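## Task

Get the printed block entirely inside the utility cart's top tray, then position the cart in the yellow bay so that each of its four wheels sits within the taped outline and none rests on the tape. The robot must not tip over or be left leaning. Block and cart must stay where they are without the robot holding them.

## Robot and tools

ROBOT. A Hello Robot Stretch 3 with a single arm: a two-wheel differential base (0.33 m long, 0.34 m wide) that cannot slide sideways, a vertical mast with a lift, a telescoping arm that reaches out of the robot's right side, and a wrist (yaw, pitch, roll) carrying a gripper. To shift the gripper forward or back, drive the base. Turns pivot on the point between the drive wheels, 0.05 m behind the front edge; a folded, retracted arm sweeps a 0.28 m radius while turning, and an unfolded level wrist reaches past that. head_camera and nav_camera ride on the head (aimed by head_pan_rad and head_tilt_rad); wrist_camera rides on the gripper.

FRAMES. Base frame: origin on the floor midway between drive wheels, x forward, y left, z up. hand_pose is reported in it, at the spot where closed fingertips meet. The odometry frame is the base frame as it was at scene start; heading is in radians, left positive, wrapping at +/-3.142.

execute_actions. Takes "actions", a list run in order; an empty list only returns the current state and images. Each action may hold "robot", "steps" (integer 1 to 450, 30 steps per second, default 1) and "until". An action with just "steps" waits. "robot" is either one command, a list (queue) of up to 8 items, or {"stop": true}, which brakes everything and clears the queue.
A command may contain:
- "base": exactly one key. translate_m = straight drive, metres, an offset from where the base stands when that command begins, forward positive, magnitude at most 1. rotate_rad = spin in place, radians, offset from current heading, counter-clockwise (left) positive, magnitude at most 3.2.
- "joints": absolute targets by name; unnamed joints keep their target. lift_m 0 to 1.1 (arm height, m); arm_m 0 to 0.52 (extension, m); wrist_yaw_rad -1.345 to 4.42 (0 along the arm, positive swings toward the front, 3.0 stows over the base); wrist_pitch_rad -1.57 to 0.451 (0 level, negative tips fingers down); wrist_roll_rad -2.911 to 2.911 (0 fingers side by side); gripper_m -0.089 to 0.179 (larger is wider; the real fingertip gap is about 0.007 smaller when nearly shut, 0.025 smaller when wide, zero below 0.007); head_pan_rad -3.953 to 1.73 (positive left, -1.57 faces the arm); head_tilt_rad -1.53 to 0.419 (negative down).
- "contact_limits": {"arm_m": n}, n a motor effort percent 1 to 100 at which the arm motion halts; it applies until the next arm_m command.
Queue items are commands or {"pause_s": s} (s at most 15). Each item begins once the previous one finished "done" ("off_target" also passes for base and gripper); any other ending drops the rest. Base and joint motions in one command start together and keep running across later actions and during thinking. A fresh command takes over immediately and discards the remainder of an older queue. Any out-of-range value rejects the entire call.
"until" ends an action early. {"robot": {"status": "ended"}} waits until nothing reads "moving" and the queue is not running. Other fields use pairs like [">", 0.3] or ["!=", "moving"]; {"any": {"status": "ended"}} fires when the first motion or queue finishes.

SPEED. Full base speed (0.30 m/s, 1.9 rad/s) needs lift_m under 0.30, arm_m under 0.03, wrist_yaw_rad over 2.54; otherwise 0.10 m/s and 0.63 rad/s.

GRIPPER. Close to a value below the object's width to hold it; open to at least 0.02 above the value where contact happened to let go. Neither the reading nor "done" proves a grasp; check cameras.

WRIST SAFETY. Fold or unfold the wrist only with lift_m 0.32 to 0.95, wrist_pitch_rad -0.4, roll near 0; once folded the lift may go down to 0.25. With yaw below -0.4 keep pitch at -0.5 or lower.

RESULTS. Lines include base_status (word plus progress of translate/rotate versus goal), joint_goals, joint_status (moving, done, off_target, contact_stop, time_out, stopped, not_commanded, torque_fault), measured_speeds, refusals/queue/queue_left, refused:/dropped:/replaced: notes (counted from 0), on_its_own (goals the robot changed, slack or unpowered joints, tilt warnings), contact_limits, base_odometry, turned_by_wheels and turned_by_imu, base_tilt in degrees (forward/right positive), motor_effort in percent with peak in brackets, lidar_m (12 sectors of 30 degrees, first straight ahead going counter-clockwise, plane 0.17 m high), and wrist_depth_mm / head_depth_mm as 7x7 median-depth grids. After a contact_stop the lift or arm goes slack. One image from every camera follows, taken at the end of the call.

zoom_image. Arguments: camera (head_camera 896x504, nav_camera 672x504, wrist_camera 644x364) and region [x0, y0, x1, y1] in that image's pixels, top-left origin, no larger than 504 by 504.

finished_scene. Argument scene (1 or 2). Irreversible; call it only after every motion has ended, since anything still moving is braked afterward.

AVOID. Pushing the arm into something rigid with the gripper above about 0.45 m, or pushing again after a contact_stop, can topple the robot. Don't drive while gripping, hooking or shoving something immovable. If the base catches on furniture, reverse the last move in small steps; if tilted, free the gripper and drop lift_m near 0.2. Prolonged strain can cut a wrist servo for 10 s. Avoid drops, slams and hard hits; a loose object may get nudged by outside pushes now and then, so verify before finishing.

Each tool is called after ">>>" as name([rows], argument=value, ...), one row to a line, values as JSON.

## Session

>>> execute_actions(actions=[])

Scene clock: 0.00 s.
robot.base_odometry: x=+0.000 y=+0.000 heading=+0.000 (m, m, rad; robot's odometry frame)
robot.turned_by_wheels: +0.000 (rad since the last result)
robot.turned_by_imu: +0.000 (rad since the last result)
robot.base_tilt: forward=+0.3 right=+0.4 (deg)
robot.lidar_m: 1.41 1.53 1.54 1.73 1.10 1.59 1.67 2.22 2.25 1.18 1.01 2.58
robot.head_depth_mm: 1734 2549 2731 2728 2715 2623 2225 / 1714 2363 2429 2393 2350 2323 2021 / 1725 2176 2157 2134 1982 1939 1890 / 1711 1969 1949 1926 1868 1846 1752 / 1714 1791 1781 1768 1714 1679 1559 / 1633 1653 1629 1619 1560 1443 1437 / 1524 1518 1515 1508 1485 1473 1469
robot.base_status: not_commanded
robot.joint_positions: lift_m=+0.494 arm_m=-0.001 wrist_yaw_rad=+2.839 wrist_pitch_rad=-0.380 wrist_roll_rad=-0.006 gripper_m=+0.037 head_pan_rad=+0.012 head_tilt_rad=+0.013
robot.joint_goals: lift_m=+0.494 arm_m=-0.001 wrist_yaw_rad=+2.839 wrist_pitch_rad=-0.380 wrist_roll_rad=-0.006 gripper_m=+0.037 head_pan_rad=+0.012 head_tilt_rad=+0.013
robot.joint_status: lift_m=not_commanded arm_m=not_commanded wrist_yaw_rad=not_commanded wrist_pitch_rad=not_commanded wrist_roll_rad=not_commanded gripper_m=not_commanded head_pan_rad=not_commanded head_tilt_rad=not_commanded
robot.measured_speeds: translate_m=+0.000 rotate_rad=+0.000 lift_m=+0.000 arm_m=+0.000 wrist_yaw_rad=+0.000 wrist_pitch_rad=+0.000 wrist_roll_rad=+0.000 head_pan_rad=+0.000 head_tilt_rad=+0.000
robot: refusals=0 queue=idle queue_left=0
robot.motor_effort: left_wheel=+0 right_wheel=-1 lift_m=+27 arm_m=+0 wrist_yaw_rad=-1 wrist_pitch_rad=+7 wrist_roll_rad=-1 gripper_m=+1 head_pan_rad=+0 head_tilt_rad=+1 (%)
robot.hand_pose: x=+0.0469 y=+0.0743 z=+0.5153 quat_wxyz=(+0.237, +0.704, +0.028, +0.669) (m; robot's base frame)
robot.wrist_depth_mm: - - - - - - - / - - - - - - - / - - - - - - - / - - - - - - - / 901 919 963 912 969 902 920 / 748 - 751 758 758 754 750 / 647 - 656 668 656 652 652
pictures: head_camera (sideways: a quarter turn clockwise sets it upright), nav_camera (sideways: a quarter turn counterclockwise sets it upright), wrist_camera
Images, in order (width x height): head_camera 896x504, nav_camera 672x504, wrist_camera 644x364.

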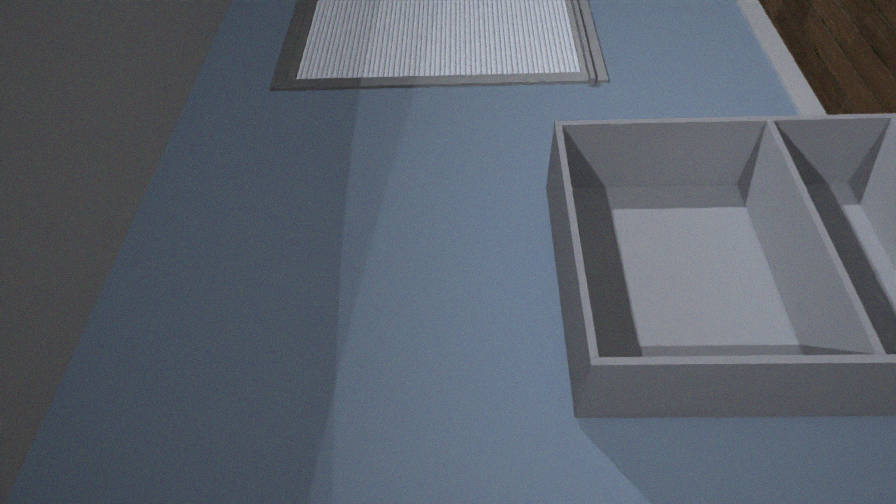

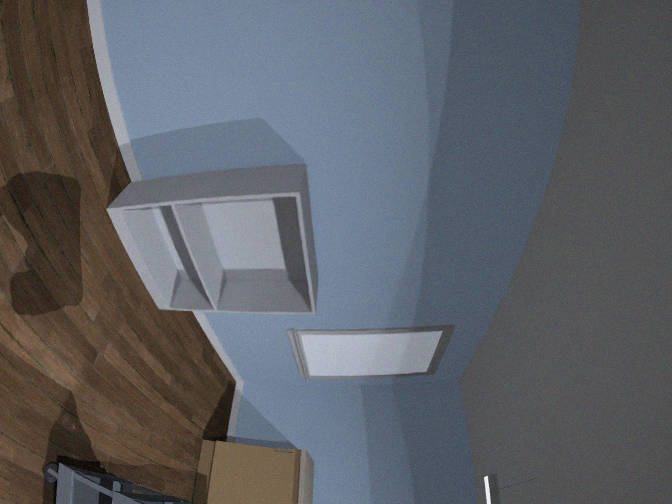

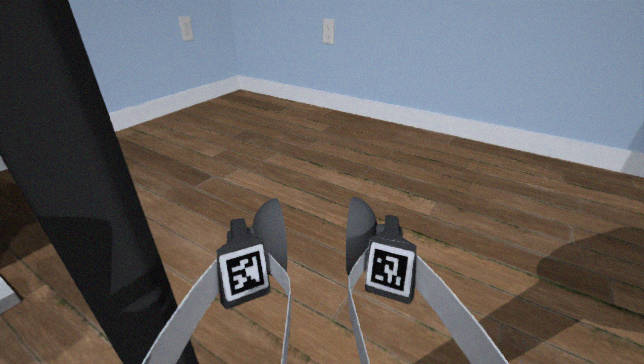

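>>> execute_actions([
  {"robot":{"joints":{"head_pan_rad":-1.3,"head_tilt_rad":-0.6}},"steps":200,"until":{"robot":{"status":"ended"}}},
])

>>> execute_actions([
  {"robot":{"joints":{"head_pan_rad":-3.0,"head_tilt_rad":-0.6}},"steps":200,"until":{"robot":{"status":"ended"}}},
])

>>> execute_actions([
  {"robot":{"joints":{"head_pan_rad":1.6,"head_tilt_rad":-0.6}},"steps":300,"until":{"robot":{"status":"ended"}}},
])

Scene clock: 8.27 s.
robot.base_odometry: x=+0.000 y=+0.000 heading=+0.000 (m, m, rad; robot's odometry frame)
robot.turned_by_wheels: +0.000 (rad since the last result)
robot.turned_by_imu: +0.000 (rad since the last result)
robot.base_tilt: forward=+0.0 right=+0.6 (deg)
robot.lidar_m: 1.41 1.53 1.54 1.73 1.10 1.59 1.67 2.22 2.26 1.18 1.01 2.59
robot.head_depth_mm: 2752 2959 3038 2344 1795 1437 1207 / 3140 3402 3396 2365 1796 1452 1215 / 3079 3383 3090 2269 1805 1447 1213 / 2927 3170 1393 1511 1657 1450 1216 / 2830 2541 1350 1514 1604 1457 1215 / 2690 2415 1359 1453 1491 1411 1214 / 2593 2321 1364 1337 1542 1466 1220
robot.base_status: not_commanded
robot.joint_positions: lift_m=+0.494 arm_m=-0.001 wrist_yaw_rad=+2.839 wrist_pitch_rad=-0.380 wrist_roll_rad=-0.006 gripper_m=+0.037 head_pan_rad=-1.293 head_tilt_rad=-0.592
robot.joint_goals: lift_m=+0.494 arm_m=-0.001 wrist_yaw_rad=+2.839 wrist_pitch_rad=-0.380 wrist_roll_rad=-0.006 gripper_m=+0.037 head_pan_rad=-1.300 head_tilt_rad=-0.600
robot.joint_status: lift_m=not_commanded arm_m=not_commanded wrist_yaw_rad=not_commanded wrist_pitch_rad=not_commanded wrist_roll_rad=not_commanded gripper_m=not_commanded head_pan_rad=done head_tilt_rad=done
robot.measured_speeds: translate_m=+0.000 rotate_rad=+0.000 lift_m=+0.000 arm_m=+0.000 wrist_yaw_rad=+0.000 wrist_pitch_rad=+0.000 wrist_roll_rad=+0.000 head_pan_rad=+0.000 head_tilt_rad=+0.000
robot: refusals=0 queue=done queue_left=0
robot.motor_effort: left_wheel=+0(0) right_wheel=-1(1) lift_m=+27(26) arm_m=+0(0) wrist_yaw_rad=+0(1) wrist_pitch_rad=+7(7) wrist_roll_rad=-1(1) gripper_m=-1(1) head_pan_rad=-4(58) head_tilt_rad=-3(25) (%)
robot.hand_pose: x=+0.0469 y=+0.0743 z=+0.5153 quat_wxyz=(+0.237, +0.704, +0.028, +0.669) (m; robot's base frame)
robot.wrist_depth_mm: - - - - - - - / - - - - - - - / - - - - - - - / - - - - - - - / 893 942 934 934 958 919 918 / 741 - 736 765 733 758 759 / 644 - 640 651 651 667 658
pictures: head_camera (sideways: a quarter turn clockwise sets it upright), nav_camera (sideways: a quarter turn counterclockwise sets it upright), wrist_camera
Images, in order (width x height): head_camera 896x504, nav_camera 672x504, wrist_camera 644x364.

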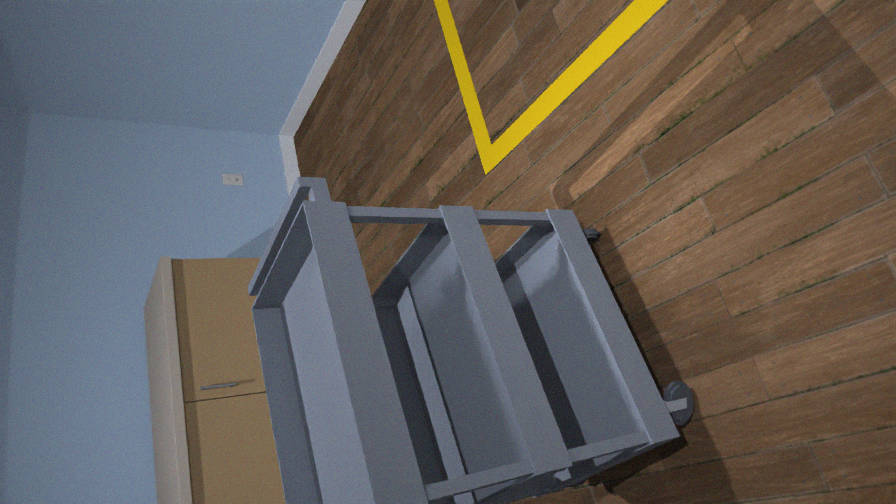

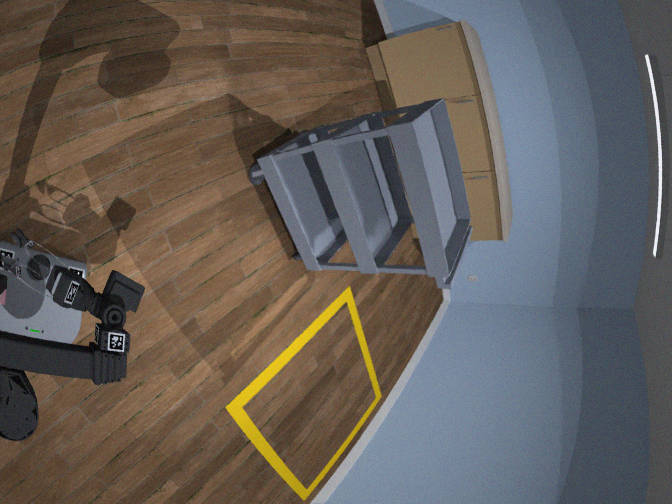

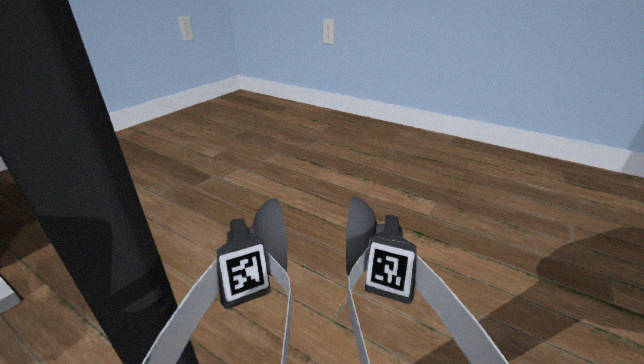

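Scene clock: 9.63 s.
robot.base_odometry: x=+0.000 y=+0.000 heading=+0.000 (m, m, rad; robot's odometry frame)
robot.turned_by_wheels: +0.000 (rad since the last result)
robot.turned_by_imu: +0.000 (rad since the last result)
robot.base_tilt: forward=+0.2 right=+0.3 (deg)
robot.lidar_m: 1.42 1.53 1.53 1.73 1.10 1.59 1.66 2.21 2.25 1.18 1.00 2.58
robot.head_depth_mm: 1697 1801 1528 1146 1785 1440 1207 / 1890 2040 1525 2078 1797 1441 1207 / 2144 2358 1536 2261 1803 1449 1208 / 2203 2424 2604 2374 1790 1445 1210 / 2079 2271 2532 2373 1807 1441 1211 / 1943 2131 2345 2391 1796 1460 1214 / 1855 2012 2213 2309 1826 1452 1212
robot.base_status: not_commanded
robot.joint_positions: lift_m=+0.494 arm_m=-0.001 wrist_yaw_rad=+2.839 wrist_pitch_rad=-0.380 wrist_roll_rad=-0.006 gripper_m=+0.037 head_pan_rad=-2.993 head_tilt_rad=-0.592
robot.joint_goals: lift_m=+0.494 arm_m=-0.001 wrist_yaw_rad=+2.839 wrist_pitch_rad=-0.380 wrist_roll_rad=-0.006 gripper_m=+0.037 head_pan_rad=-3.000 head_tilt_rad=-0.600
robot.joint_status: lift_m=not_commanded arm_m=not_commanded wrist_yaw_rad=not_commanded wrist_pitch_rad=not_commanded wrist_roll_rad=not_commanded gripper_m=not_commanded head_pan_rad=done head_tilt_rad=done
robot.measured_speeds: translate_m=+0.000 rotate_rad=+0.000 lift_m=+0.000 arm_m=+0.000 wrist_yaw_rad=+0.000 wrist_pitch_rad=+0.000 wrist_roll_rad=+0.000 head_pan_rad=+0.000 head_tilt_rad=+0.000
robot: refusals=0 queue=done queue_left=0
robot.motor_effort: left_wheel=+0(0) right_wheel=-1(1) lift_m=+26(27) arm_m=+1(0) wrist_yaw_rad=+0(1) wrist_pitch_rad=+7(7) wrist_roll_rad=+0(0) gripper_m=-1(0) head_pan_rad=-5(59) head_tilt_rad=-2(6) (%)
robot.hand_pose: x=+0.0469 y=+0.0743 z=+0.5153 quat_wxyz=(+0.237, +0.704, +0.028, +0.669) (m; robot's base frame)
robot.wrist_depth_mm: - - - - - - - / - - - - - - - / - - - - - - - / - - - - - - - / 905 928 965 897 980 930 938 / 754 - 751 777 741 768 780 / 646 - 653 636 657 663 658
pictures: head_camera (sideways: a quarter turn clockwise sets it upright), nav_camera (sideways: a quarter turn counterclockwise sets it upright), wrist_camera
Images, in order (width x height): head_camera 896x504, nav_camera 672x504, wrist_camera 644x364.

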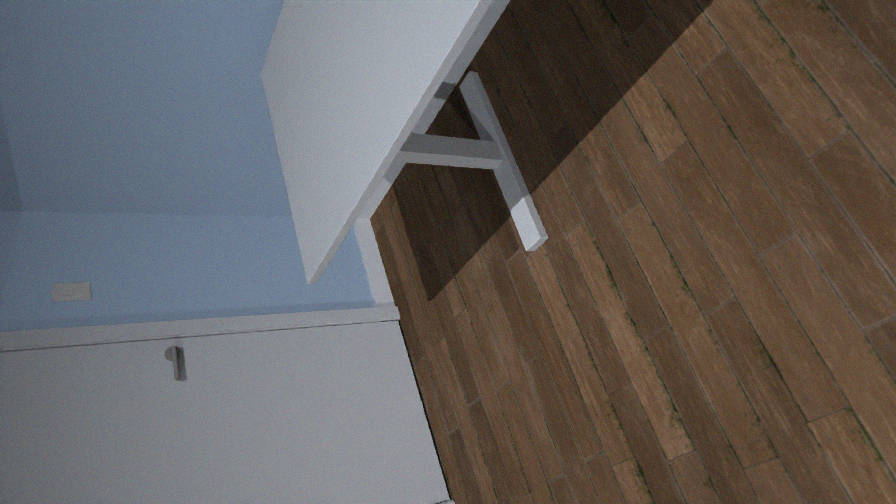

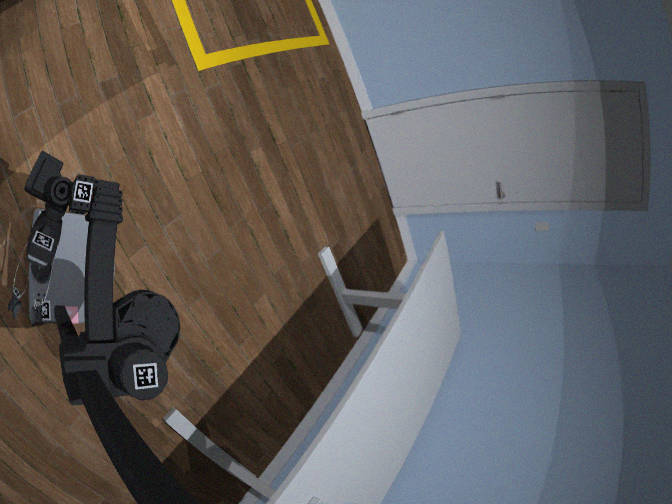

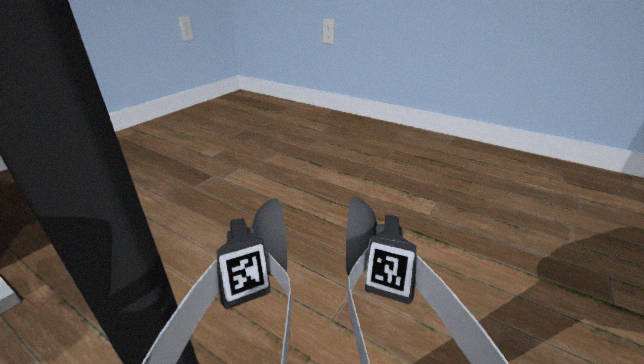

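Scene clock: 12.23 s.
robot.base_odometry: x=+0.000 y=+0.000 heading=+0.000 (m, m, rad; robot's odometry frame)
robot.turned_by_wheels: +0.000 (rad since the last result)
robot.turned_by_imu: +0.000 (rad since the last result)
robot.base_tilt: forward=+0.2 right=+0.4 (deg)
robot.lidar_m: 1.41 1.53 1.54 1.73 1.10 1.58 1.67 2.21 2.24 1.17 1.01 2.58
robot.head_depth_mm: 1474 1589 1718 1878 1800 1441 1212 / 1619 1767 1921 2061 1793 1440 1202 / 1763 1951 2141 2265 1796 1445 1208 / 1694 1867 2102 2292 1789 1451 1212 / 1567 1721 1909 2077 1791 1442 1214 / 1452 1595 1738 1932 1805 1452 1243 / 1363 1476 1608 1778 1823 1496 -
robot.base_status: not_commanded
robot.joint_positions: lift_m=+0.494 arm_m=-0.001 wrist_yaw_rad=+2.839 wrist_pitch_rad=-0.380 wrist_roll_rad=-0.006 gripper_m=+0.037 head_pan_rad=+1.593 head_tilt_rad=-0.592
robot.joint_goals: lift_m=+0.494 arm_m=-0.001 wrist_yaw_rad=+2.839 wrist_pitch_rad=-0.380 wrist_roll_rad=-0.006 gripper_m=+0.037 head_pan_rad=+1.600 head_tilt_rad=-0.600
robot.joint_status: lift_m=not_commanded arm_m=not_commanded wrist_yaw_rad=not_commanded wrist_pitch_rad=not_commanded wrist_roll_rad=not_commanded gripper_m=not_commanded head_pan_rad=done head_tilt_rad=done
robot.measured_speeds: translate_m=+0.000 rotate_rad=+0.000 lift_m=+0.000 arm_m=+0.000 wrist_yaw_rad=+0.000 wrist_pitch_rad=+0.000 wrist_roll_rad=+0.000 head_pan_rad=+0.000 head_tilt_rad=+0.000
robot: refusals=0 queue=done queue_left=0
robot.motor_effort: left_wheel=+0(0) right_wheel=-1(1) lift_m=+27(27) arm_m=+0(0) wrist_yaw_rad=+0(1) wrist_pitch_rad=+7(7) wrist_roll_rad=+0(0) gripper_m=-1(1) head_pan_rad=+5(57) head_tilt_rad=-2(1) (%)
robot.hand_pose: x=+0.0469 y=+0.0743 z=+0.5153 quat_wxyz=(+0.237, +0.704, +0.028, +0.669) (m; robot's base frame)
robot.wrist_depth_mm: - - - - - - - / - - - - - - - / - - - - - - - / - - - - - - - / 940 920 917 900 976 914 930 / 758 - 740 765 721 752 774 / 640 - 649 664 656 659 652
pictures: head_camera (sideways: a quarter turn clockwise sets it upright), nav_camera (sideways: a quarter turn counterclockwise sets it upright), wrist_camera
Images, in order (width x height): head_camera 896x504, nav_camera 672x504, wrist_camera 644x364.

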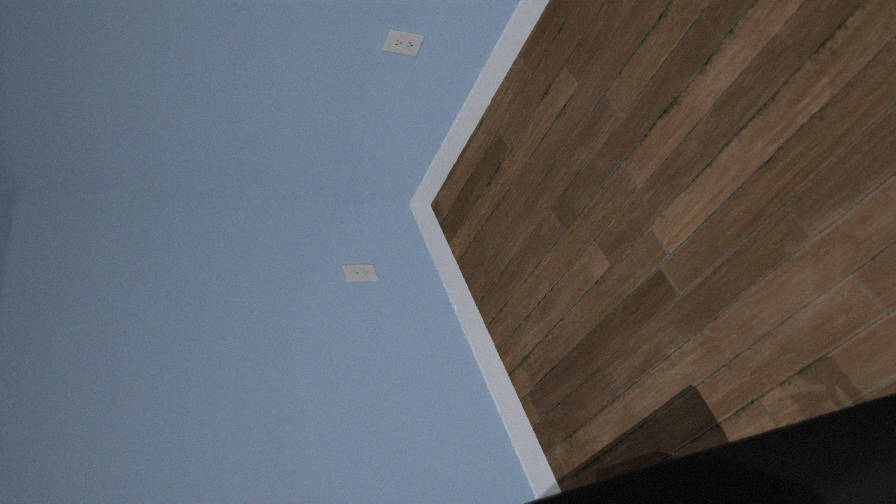

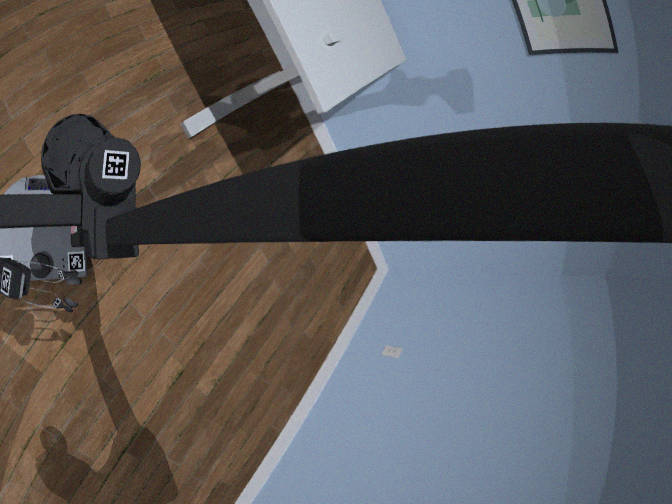

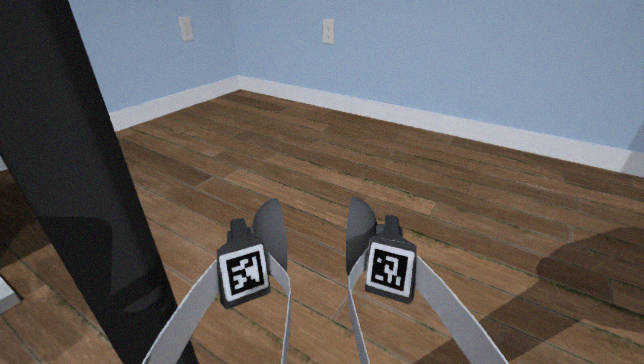

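>>> execute_actions([
  {"robot":{"base":{"rotate_rad":-2.36},"joints":{"head_pan_rad":-1.57,"head_tilt_rad":-0.6,"lift_m":0.9,"wrist_pitch_rad":-0.4}},"steps":400,"until":{"robot":{"status":"ended"}}},
])

Scene clock: 32.17 s.
robot.base_odometry: x=+0.000 y=+0.000 heading=-2.360 (m, m, rad; robot's odometry frame)
robot.turned_by_wheels: -2.360 (rad since the last result)
robot.turned_by_imu: -2.398 (rad since the last result)
robot.base_tilt: forward=+0.1 right=+0.4 (deg)
robot.lidar_m: 2.22 2.39 1.05 1.01 1.94 1.41 1.52 1.63 1.60 1.10 1.67 2.26
robot.head_depth_mm: 1277 1405 1575 1777 1781 1547 - / 1289 1421 1583 1755 1795 1528 - / 1296 1435 1529 1049 1735 1491 - / 1300 1445 1538 1053 1733 1494 - / 1315 1458 1545 1056 1807 1501 - / 1323 1462 1556 1056 1814 1450 1245 / 1330 1480 1559 1066 1812 1455 1215
robot.base_status: done (rotate_rad -2.3598 of -2.3600)
robot.joint_positions: lift_m=+0.899 arm_m=-0.001 wrist_yaw_rad=+2.839 wrist_pitch_rad=-0.414 wrist_roll_rad=-0.006 gripper_m=+0.037 head_pan_rad=-1.563 head_tilt_rad=-0.593
robot.joint_goals: lift_m=+0.900 arm_m=-0.001 wrist_yaw_rad=+2.839 wrist_pitch_rad=-0.400 wrist_roll_rad=-0.006 gripper_m=+0.037 head_pan_rad=-1.570 head_tilt_rad=-0.600
robot.joint_status: lift_m=done arm_m=not_commanded wrist_yaw_rad=not_commanded wrist_pitch_rad=done wrist_roll_rad=not_commanded gripper_m=not_commanded head_pan_rad=done head_tilt_rad=done
robot.measured_speeds: translate_m=+0.000 rotate_rad=+0.000 lift_m=+0.000 arm_m=+0.000 wrist_yaw_rad=+0.000 wrist_pitch_rad=+0.000 wrist_roll_rad=+0.000 head_pan_rad=+0.000 head_tilt_rad=+0.000
robot: refusals=0 queue=done queue_left=0
robot.motor_effort: left_wheel=+6(11) right_wheel=-4(6) lift_m=+38(39) arm_m=+0(0) wrist_yaw_rad=-1(0) wrist_pitch_rad=+6(7) wrist_roll_rad=+0(0) gripper_m=+1(0) head_pan_rad=-4(58) head_tilt_rad=-2(1) (%)
robot.hand_pose: x=+0.0457 y=+0.0704 z=+0.9129 quat_wxyz=(+0.248, +0.704, +0.040, +0.665) (m; robot's base frame)
robot.wrist_depth_mm: - - - - - - - / - - - - - - - / - - - - - - - / - - - - - - - / - - - - - - - / - - - - - - - / - - - - - - -
pictures: head_camera (sideways: a quarter turn clockwise sets it upright), nav_camera (sideways: a quarter turn counterclockwise sets it upright), wrist_camera
Images, in order (width x height): head_camera 896x504, nav_camera 672x504, wrist_camera 644x364.

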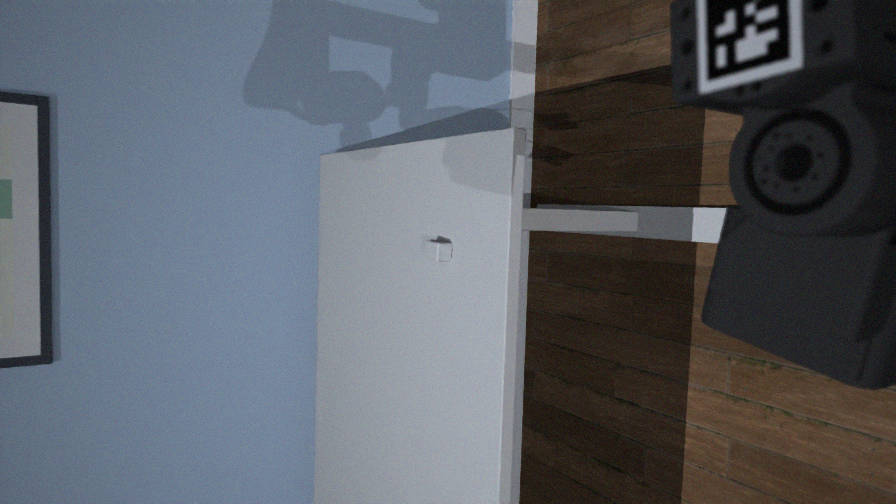

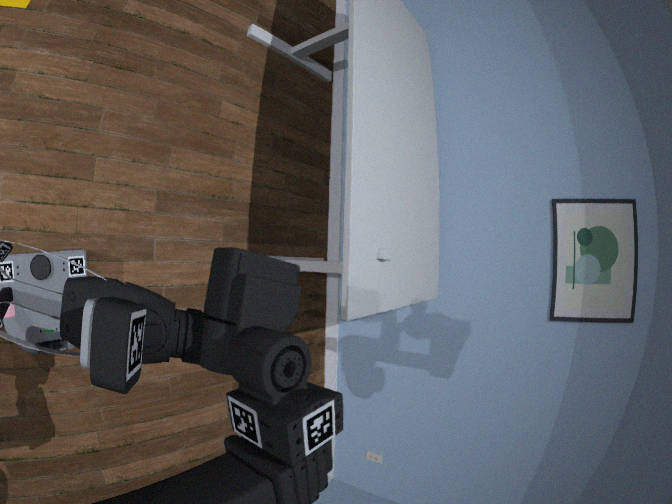

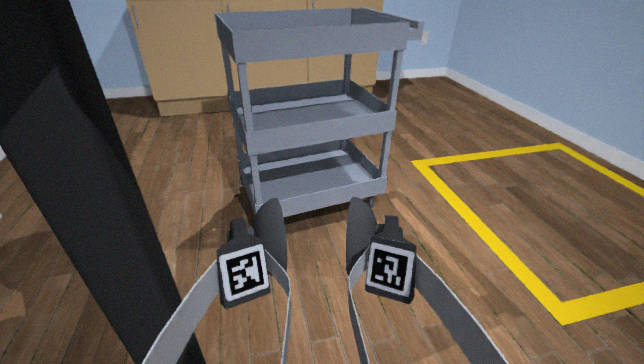

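>>> execute_actions([
  {"robot":[{"joints":{"wrist_yaw_rad":0,"gripper_m":0.12}},{"joints":{"arm_m":0.35,"wrist_pitch_rad":-0.5,"lift_m":0.92}}],"steps":450,"until":{"robot":{"status":"ended"}}},
])

Scene clock: 44.07 s.
robot.base_odometry: x=+0.000 y=+0.000 heading=-2.360 (m, m, rad; robot's odometry frame)
robot.turned_by_wheels: +0.000 (rad since the last result)
robot.turned_by_imu: -0.001 (rad since the last result)
robot.base_tilt: forward=+0.2 right=+0.6 (deg)
robot.lidar_m: 2.22 2.38 1.05 1.01 1.93 1.41 1.53 1.63 1.60 1.10 1.67 2.26
robot.head_depth_mm: 1272 1411 1549 - 1730 1448 1212 / 1286 1428 1513 1793 1804 1449 1208 / 1295 1437 1531 963 1729 1450 1215 / 1305 1449 1537 982 1737 1458 1214 / 1309 1449 1535 1048 1802 1460 1216 / 1320 1462 1558 1056 1817 1457 1216 / 1331 1485 1555 1057 1810 1451 1217
robot.base_status: done (rotate_rad -2.3598 of -2.3600)
robot.joint_positions: lift_m=+0.919 arm_m=+0.350 wrist_yaw_rad=+0.001 wrist_pitch_rad=-0.513 wrist_roll_rad=-0.006 gripper_m=+0.120 head_pan_rad=-1.563 head_tilt_rad=-0.593
robot.joint_goals: lift_m=+0.920 arm_m=+0.350 wrist_yaw_rad=+0.000 wrist_pitch_rad=-0.500 wrist_roll_rad=-0.006 gripper_m=+0.120 head_pan_rad=-1.570 head_tilt_rad=-0.600
robot.joint_status: lift_m=done arm_m=done wrist_yaw_rad=done wrist_pitch_rad=done wrist_roll_rad=not_commanded gripper_m=done head_pan_rad=done head_tilt_rad=done
robot.measured_speeds: translate_m=+0.000 rotate_rad=+0.000 lift_m=+0.000 arm_m=+0.000 wrist_yaw_rad=+0.000 wrist_pitch_rad=+0.000 wrist_roll_rad=+0.000 head_pan_rad=+0.000 head_tilt_rad=+0.000
robot: refusals=0 queue=done queue_left=0
robot.motor_effort: left_wheel=+5(6) right_wheel=-4(4) lift_m=+37(39) arm_m=+3(4) wrist_yaw_rad=-3(3) wrist_pitch_rad=+6(6) wrist_roll_rad=+0(1) gripper_m=+1(80) head_pan_rad=-5(6) head_tilt_rad=-2(2) (%)
robot.hand_pose: x=-0.0213 y=-0.7061 z=+0.9113 quat_wxyz=(+0.687, +0.180, -0.681, -0.179) (m; robot's base frame)
robot.wrist_depth_mm: 937 908 919 888 889 859 844 / 793 792 786 787 928 933 905 / 595 597 594 608 666 - - / 482 482 480 493 508 - - / 406 412 408 413 414 - - / 356 - 352 354 358 - - / - 962 934 952 922 - -
pictures: head_camera (sideways: a quarter turn clockwise sets it upright), nav_camera (sideways: a quarter turn counterclockwise sets it upright), wrist_camera
Images, in order (width x height): head_camera 896x504, nav_camera 672x504, wrist_camera 644x364.

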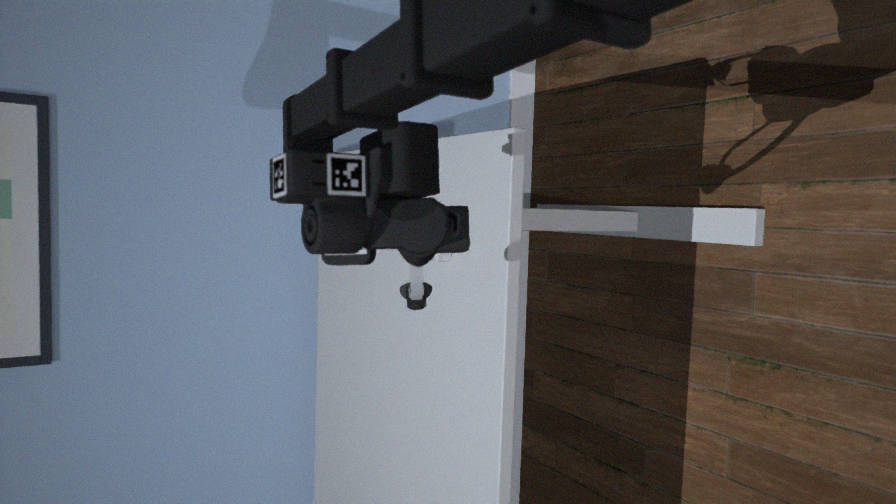

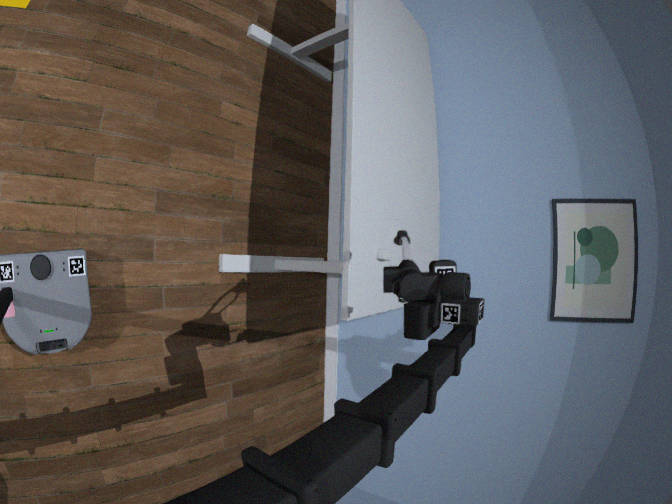

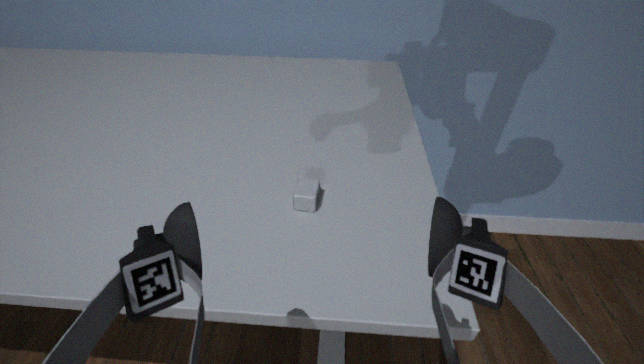

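>>> execute_actions([
  {"robot":{"base":{"translate_m":0.015},"joints":{"arm_m":0.45,"wrist_pitch_rad":-0.4,"lift_m":0.78}},"steps":450,"until":{"robot":{"status":"ended"}}},
])

Scene clock: 52.83 s.
robot.base_odometry: x=-0.011 y=-0.011 heading=-2.360 (m, m, rad; robot's odometry frame)
robot.turned_by_wheels: +0.000 (rad since the last result)
robot.turned_by_imu: +0.000 (rad since the last result)
robot.base_tilt: forward=+0.2 right=+0.4 (deg)
robot.lidar_m: 2.21 2.37 1.05 1.00 1.95 1.43 1.54 1.65 1.60 1.10 1.66 2.24
robot.head_depth_mm: 1279 1413 1571 1757 1839 - - / 1283 1412 1580 1754 - 1447 1211 / 1297 1435 1522 - 1678 1449 1219 / 1307 1440 1528 1101 1740 1452 1220 / 1316 1461 1560 1052 1805 1453 1217 / 1311 1462 1554 1057 1812 1459 1217 / 1330 1475 1566 1055 1806 1452 1221
robot.base_status: done (translate_m +0.0150 of +0.0150)
robot.joint_positions: lift_m=+0.781 arm_m=+0.450 wrist_yaw_rad=+0.001 wrist_pitch_rad=-0.421 wrist_roll_rad=-0.006 gripper_m=+0.120 head_pan_rad=-1.563 head_tilt_rad=-0.593
robot.joint_goals: lift_m=+0.780 arm_m=+0.450 wrist_yaw_rad=+0.000 wrist_pitch_rad=-0.400 wrist_roll_rad=-0.006 gripper_m=+0.120 head_pan_rad=-1.570 head_tilt_rad=-0.600
robot.joint_status: lift_m=done arm_m=done wrist_yaw_rad=done wrist_pitch_rad=done wrist_roll_rad=not_commanded gripper_m=done head_pan_rad=done head_tilt_rad=done
robot.measured_speeds: translate_m=+0.000 rotate_rad=+0.000 lift_m=+0.000 arm_m=+0.000 wrist_yaw_rad=+0.000 wrist_pitch_rad=+0.000 wrist_roll_rad=+0.000 head_pan_rad=+0.000 head_tilt_rad=+0.000
robot: refusals=0 queue=done queue_left=0
robot.motor_effort: left_wheel=+4(10) right_wheel=-3(5) lift_m=+11(36) arm_m=+3(4) wrist_yaw_rad=-1(1) wrist_pitch_rad=+10(11) wrist_roll_rad=+0(0) gripper_m=+0(1) head_pan_rad=-3(3) head_tilt_rad=-2(2) (%)
robot.hand_pose: x=-0.0212 y=-0.8186 z=+0.7927 quat_wxyz=(+0.694, +0.149, -0.689, -0.147) (m; robot's base frame)
robot.wrist_depth_mm: 794 800 785 790 784 743 749 / 603 605 604 613 676 814 813 / 425 423 425 426 436 896 896 / 325 324 327 313 332 361 - / 265 277 267 269 269 281 - / 222 - 223 226 226 226 - / 197 194 193 194 194 195 206
pictures: head_camera (sideways: a quarter turn clockwise sets it upright), nav_camera (sideways: a quarter turn counterclockwise sets it upright), wrist_camera
Images, in order (width x height): head_camera 896x504, nav_camera 672x504, wrist_camera 644x364.

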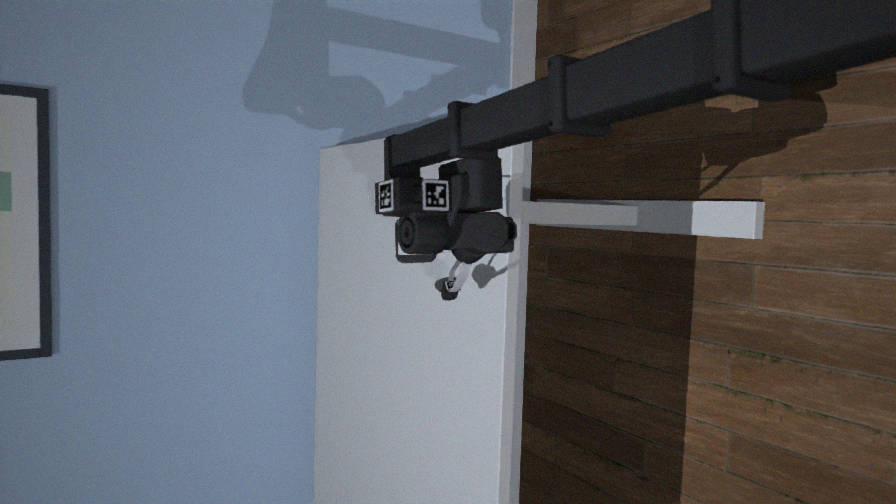

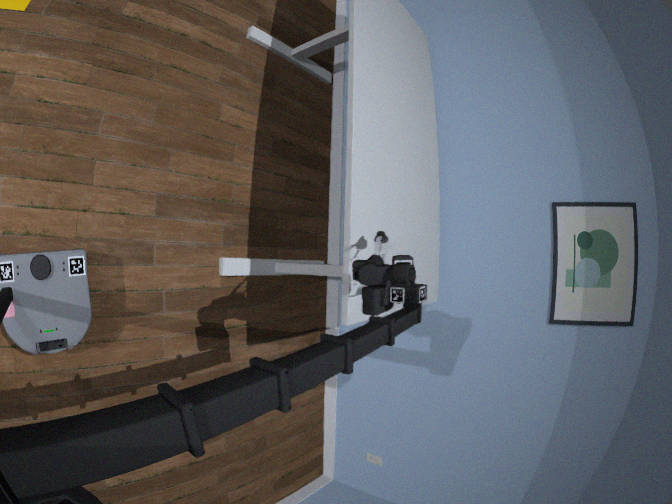

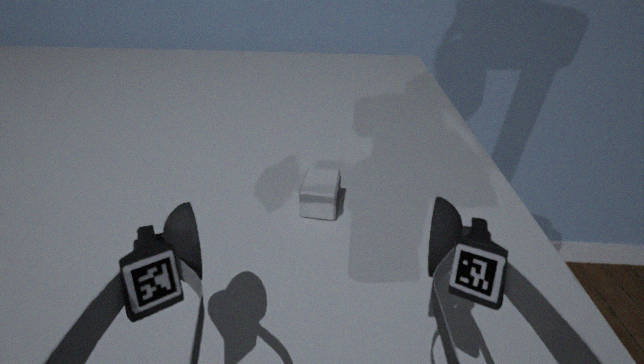

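>>> execute_actions([
  {"robot":{"joints":{"arm_m":0.52,"wrist_pitch_rad":-0.25,"lift_m":0.735}},"steps":450,"until":{"robot":{"status":"ended"}}},
])

Scene clock: 61.50 s.
robot.base_odometry: x=-0.011 y=-0.011 heading=-2.360 (m, m, rad; robot's odometry frame)
robot.turned_by_wheels: +0.000 (rad since the last result)
robot.turned_by_imu: +0.000 (rad since the last result)
robot.base_tilt: forward=+0.2 right=+0.4 (deg)
robot.lidar_m: 2.20 2.38 1.05 1.01 1.95 1.42 1.54 1.64 1.60 1.10 1.66 2.24
robot.head_depth_mm: 1278 1420 1571 1774 1790 1499 - / 1284 1420 1579 1774 1906 1411 1182 / 1298 1430 1516 - 1682 1449 1215 / 1305 1442 1529 1028 1747 1451 1211 / 1310 1454 1548 1055 1802 1452 1216 / 1323 1469 1554 1056 1811 1456 1220 / 1336 1467 1565 1064 1812 1456 1222
robot.base_status: done (translate_m +0.0150 of +0.0150)
robot.joint_positions: lift_m=+0.736 arm_m=+0.519 wrist_yaw_rad=+0.001 wrist_pitch_rad=-0.273 wrist_roll_rad=-0.006 gripper_m=+0.120 head_pan_rad=-1.563 head_tilt_rad=-0.593
robot.joint_goals: lift_m=+0.735 arm_m=+0.520 wrist_yaw_rad=+0.000 wrist_pitch_rad=-0.250 wrist_roll_rad=-0.006 gripper_m=+0.120 head_pan_rad=-1.570 head_tilt_rad=-0.600
robot.joint_status: lift_m=done arm_m=done wrist_yaw_rad=done wrist_pitch_rad=done wrist_roll_rad=not_commanded gripper_m=done head_pan_rad=done head_tilt_rad=done
robot.measured_speeds: translate_m=+0.000 rotate_rad=+0.000 lift_m=+0.000 arm_m=+0.000 wrist_yaw_rad=+0.000 wrist_pitch_rad=+0.000 wrist_roll_rad=+0.000 head_pan_rad=+0.000 head_tilt_rad=+0.000
robot: refusals=0 queue=done queue_left=0
robot.motor_effort: left_wheel=+4(4) right_wheel=-3(4) lift_m=+11(11) arm_m=+4(4) wrist_yaw_rad=-2(1) wrist_pitch_rad=+11(12) wrist_roll_rad=+0(1) gripper_m=+0(0) head_pan_rad=-4(5) head_tilt_rad=-2(2) (%)
robot.hand_pose: x=-0.0212 y=-0.9042 z=+0.7821 quat_wxyz=(+0.703, +0.097, -0.698, -0.096) (m; robot's base frame)
robot.wrist_depth_mm: 736 739 724 732 701 693 684 / 789 789 764 773 740 747 733 / 525 526 534 534 536 787 779 / 357 356 354 355 359 833 834 / 271 284 268 269 271 284 901 / 216 - 216 200 217 216 225 / - 180 181 180 181 181 182
pictures: head_camera (sideways: a quarter turn clockwise sets it upright), nav_camera (sideways: a quarter turn counterclockwise sets it upright), wrist_camera
Images, in order (width x height): head_camera 896x504, nav_camera 672x504, wrist_camera 644x364.

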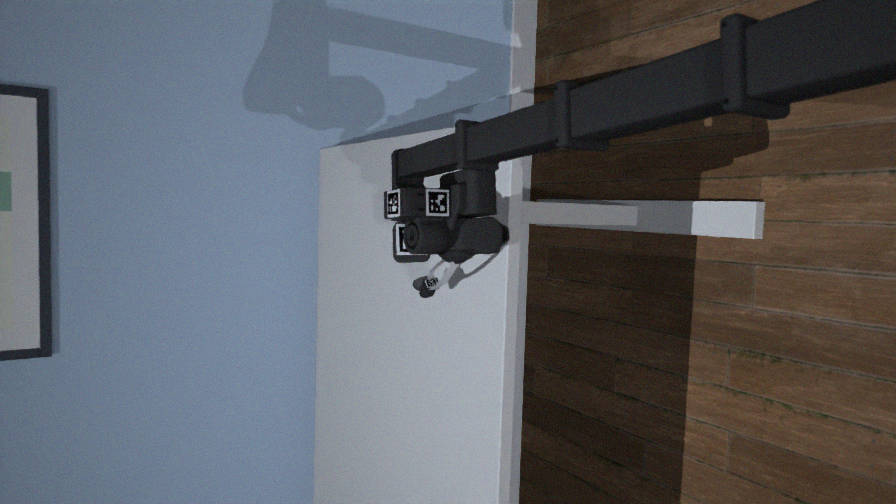

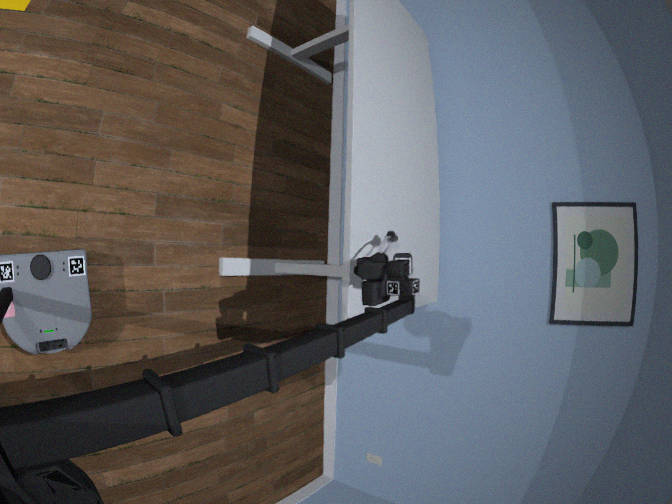

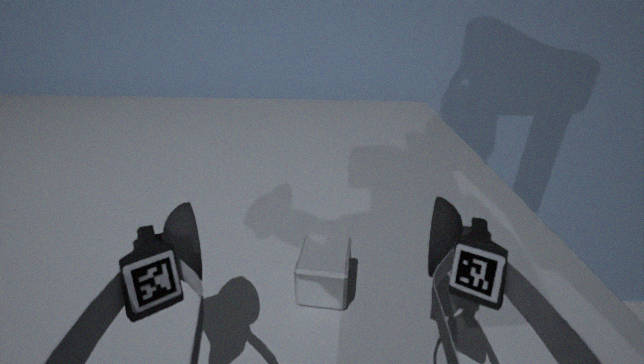

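Lower ~2 cm, close, lift.

>>> execute_actions([
  {"robot":[{"joints":{"lift_m":0.713}},{"joints":{"gripper_m":0.0}},{"pause_s":0.5},{"joints":{"lift_m":0.8}}],"steps":450,"until":{"robot":{"status":"ended"}}},
])

Scene clock: 74.27 s.
robot.base_odometry: x=-0.011 y=-0.011 heading=-2.360 (m, m, rad; robot's odometry frame)
robot.turned_by_wheels: +0.000 (rad since the last result)
robot.turned_by_imu: -0.001 (rad since the last result)
robot.base_tilt: forward=+0.2 right=+0.6 (deg)
robot.lidar_m: 2.20 2.37 1.05 1.00 1.95 1.42 1.54 1.64 1.60 1.10 1.66 2.24
robot.head_depth_mm: 1278 1420 1563 1783 1844 - - / 1289 1422 1584 1761 - 1441 1212 / 1298 1433 1530 960 1680 1442 1212 / 1313 1445 1533 1007 1750 1447 1210 / 1314 1451 1542 1054 1792 1446 1217 / 1319 1471 1552 1057 1809 1448 1216 / 1336 1483 1557 1057 1831 1469 1214
robot.base_status: done (translate_m +0.0150 of +0.0150)
robot.joint_positions: lift_m=+0.799 arm_m=+0.519 wrist_yaw_rad=+0.001 wrist_pitch_rad=-0.272 wrist_roll_rad=-0.006 gripper_m=+0.000 head_pan_rad=-1.563 head_tilt_rad=-0.593
robot.joint_goals: lift_m=+0.800 arm_m=+0.520 wrist_yaw_rad=+0.000 wrist_pitch_rad=-0.250 wrist_roll_rad=-0.006 gripper_m=+0.000 head_pan_rad=-1.570 head_tilt_rad=-0.600
robot.joint_status: lift_m=done arm_m=done wrist_yaw_rad=done wrist_pitch_rad=done wrist_roll_rad=not_commanded gripper_m=done head_pan_rad=done head_tilt_rad=done
robot.measured_speeds: translate_m=+0.000 rotate_rad=+0.000 lift_m=+0.000 arm_m=+0.000 wrist_yaw_rad=+0.000 wrist_pitch_rad=+0.000 wrist_roll_rad=+0.000 head_pan_rad=+0.000 head_tilt_rad=+0.000
robot: refusals=0 queue=done queue_left=0
robot.motor_effort: left_wheel=+4(4) right_wheel=-3(4) lift_m=+36(40) arm_m=+4(3) wrist_yaw_rad=-1(2) wrist_pitch_rad=+11(11) wrist_roll_rad=+0(1) gripper_m=-2(82) head_pan_rad=-4(5) head_tilt_rad=-2(2) (%)
robot.hand_pose: x=-0.0212 y=-0.9043 z=+0.8459 quat_wxyz=(+0.703, +0.097, -0.698, -0.095) (m; robot's base frame)
robot.wrist_depth_mm: 750 736 750 717 701 682 670 / 794 804 778 762 749 732 731 / 743 746 757 746 804 787 783 / 494 504 495 499 499 846 826 / 379 374 378 - 378 890 930 / 301 304 301 282 303 315 - / 251 254 251 237 255 252 -
pictures: head_camera (sideways: a quarter turn clockwise sets it upright), nav_camera (sideways: a quarter turn counterclockwise sets it upright), wrist_camera
Images, in order (width x height): head_camera 896x504, nav_camera 672x504, wrist_camera 644x364.

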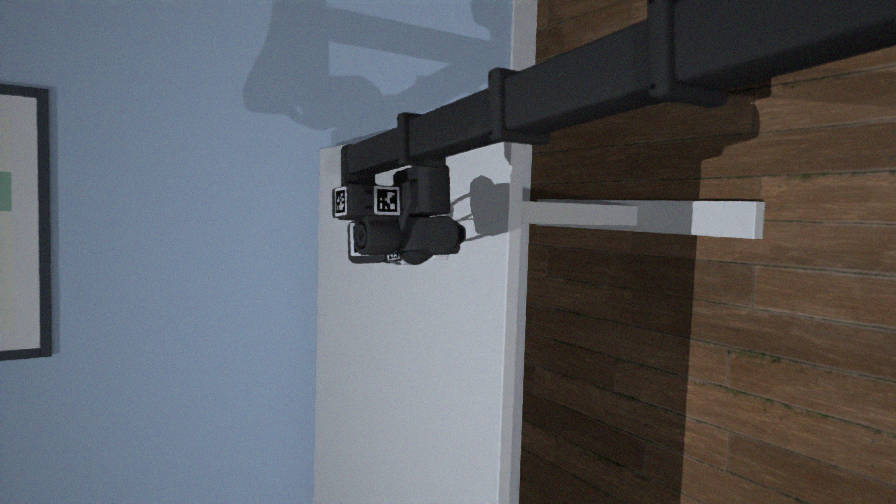

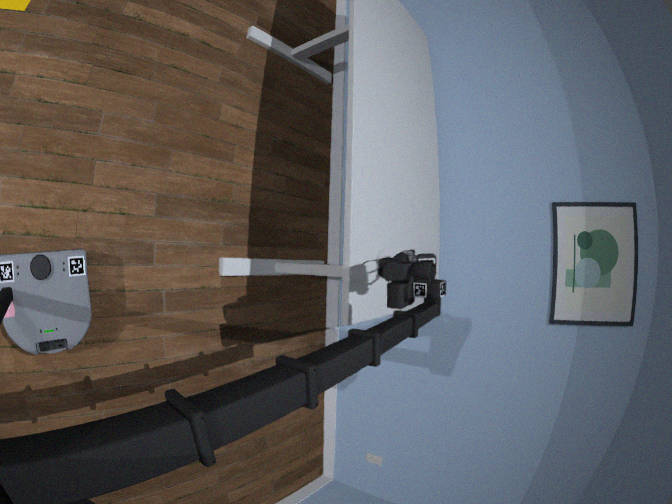

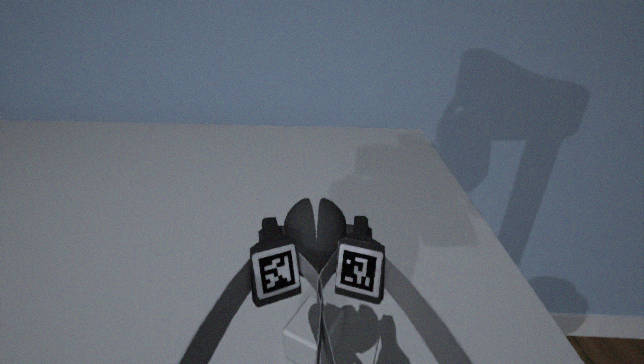

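>>> execute_actions([
  {"robot":[{"joints":{"arm_m":0.3,"gripper_m":0.12,"lift_m":0.8},"base":{"rotate_rad":-0.5}},{"base":{"translate_m":0.3}},{"base":{"rotate_rad":0.5}},{"base":{"translate_m":-0.26}},{"joints":{"lift_m":0.75}}],"steps":450,"until":{"robot":{"status":"ended"}}},
])

Scene clock: 94.70 s.
robot.base_odometry: x=-0.114 y=+0.089 heading=-2.360 (m, m, rad; robot's odometry frame)
robot.turned_by_wheels: +0.000 (rad since the last result)
robot.turned_by_imu: -0.001 (rad since the last result)
robot.base_tilt: forward=+0.1 right=+0.5 (deg)
robot.lidar_m: 2.18 2.36 1.20 1.15 1.98 1.51 1.56 1.66 1.46 0.96 1.53 1.55
robot.head_depth_mm: 1155 1278 1423 1609 1741 1484 - / 1173 1282 1436 1560 - 1403 1211 / 1177 1304 1393 1094 - 1415 1208 / 1180 1308 1417 1099 1635 1448 1213 / 1187 1315 1425 1056 888 1449 1213 / 1203 1333 1434 1058 892 1445 1214 / 1205 1343 1451 1059 895 1454 1216
robot.base_status: done (translate_m -0.2600 of -0.2600)
robot.joint_positions: lift_m=+0.751 arm_m=+0.300 wrist_yaw_rad=+0.000 wrist_pitch_rad=-0.272 wrist_roll_rad=-0.006 gripper_m=+0.120 head_pan_rad=-1.563 head_tilt_rad=-0.593
robot.joint_goals: lift_m=+0.750 arm_m=+0.300 wrist_yaw_rad=+0.000 wrist_pitch_rad=-0.250 wrist_roll_rad=-0.006 gripper_m=+0.120 head_pan_rad=-1.570 head_tilt_rad=-0.600
robot.joint_status: lift_m=done arm_m=done wrist_yaw_rad=done wrist_pitch_rad=done wrist_roll_rad=not_commanded gripper_m=done head_pan_rad=done head_tilt_rad=done
robot.measured_speeds: translate_m=+0.000 rotate_rad=+0.000 lift_m=+0.000 arm_m=+0.000 wrist_yaw_rad=+0.000 wrist_pitch_rad=+0.000 wrist_roll_rad=+0.000 head_pan_rad=+0.000 head_tilt_rad=+0.000
robot: refusals=0 queue=done queue_left=0
robot.motor_effort: left_wheel=-4(14) right_wheel=+1(9) lift_m=+11(38) arm_m=-3(3) wrist_yaw_rad=-1(2) wrist_pitch_rad=+11(11) wrist_roll_rad=-1(0) gripper_m=+0(81) head_pan_rad=-4(5) head_tilt_rad=-2(2) (%)
robot.hand_pose: x=-0.0215 y=-0.6857 z=+0.7974 quat_wxyz=(+0.703, +0.096, -0.698, -0.096) (m; robot's base frame)
robot.wrist_depth_mm: 802 810 790 779 760 758 739 / 861 863 858 824 822 806 806 / 581 583 584 586 592 882 848 / 394 394 397 389 390 885 890 / 296 308 295 275 299 313 - / 236 - 238 238 241 238 - / 205 198 199 199 199 199 206
pictures: head_camera (sideways: a quarter turn clockwise sets it upright), nav_camera (sideways: a quarter turn counterclockwise sets it upright), wrist_camera
Images, in order (width x height): head_camera 896x504, nav_camera 672x504, wrist_camera 644x364.

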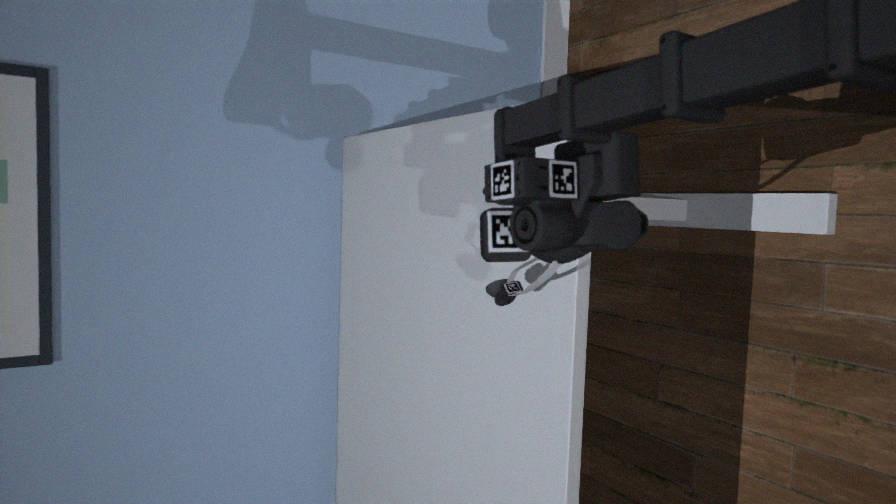

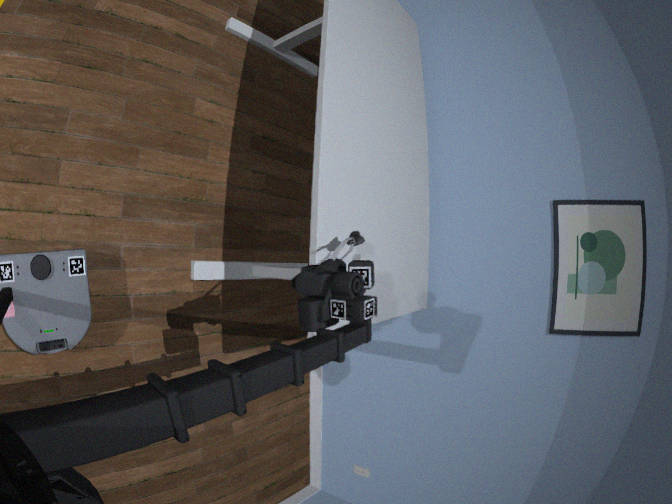

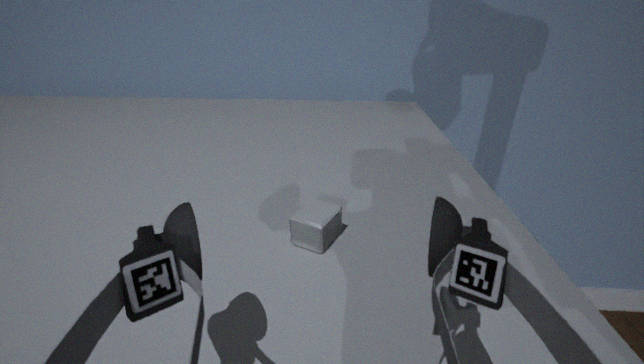

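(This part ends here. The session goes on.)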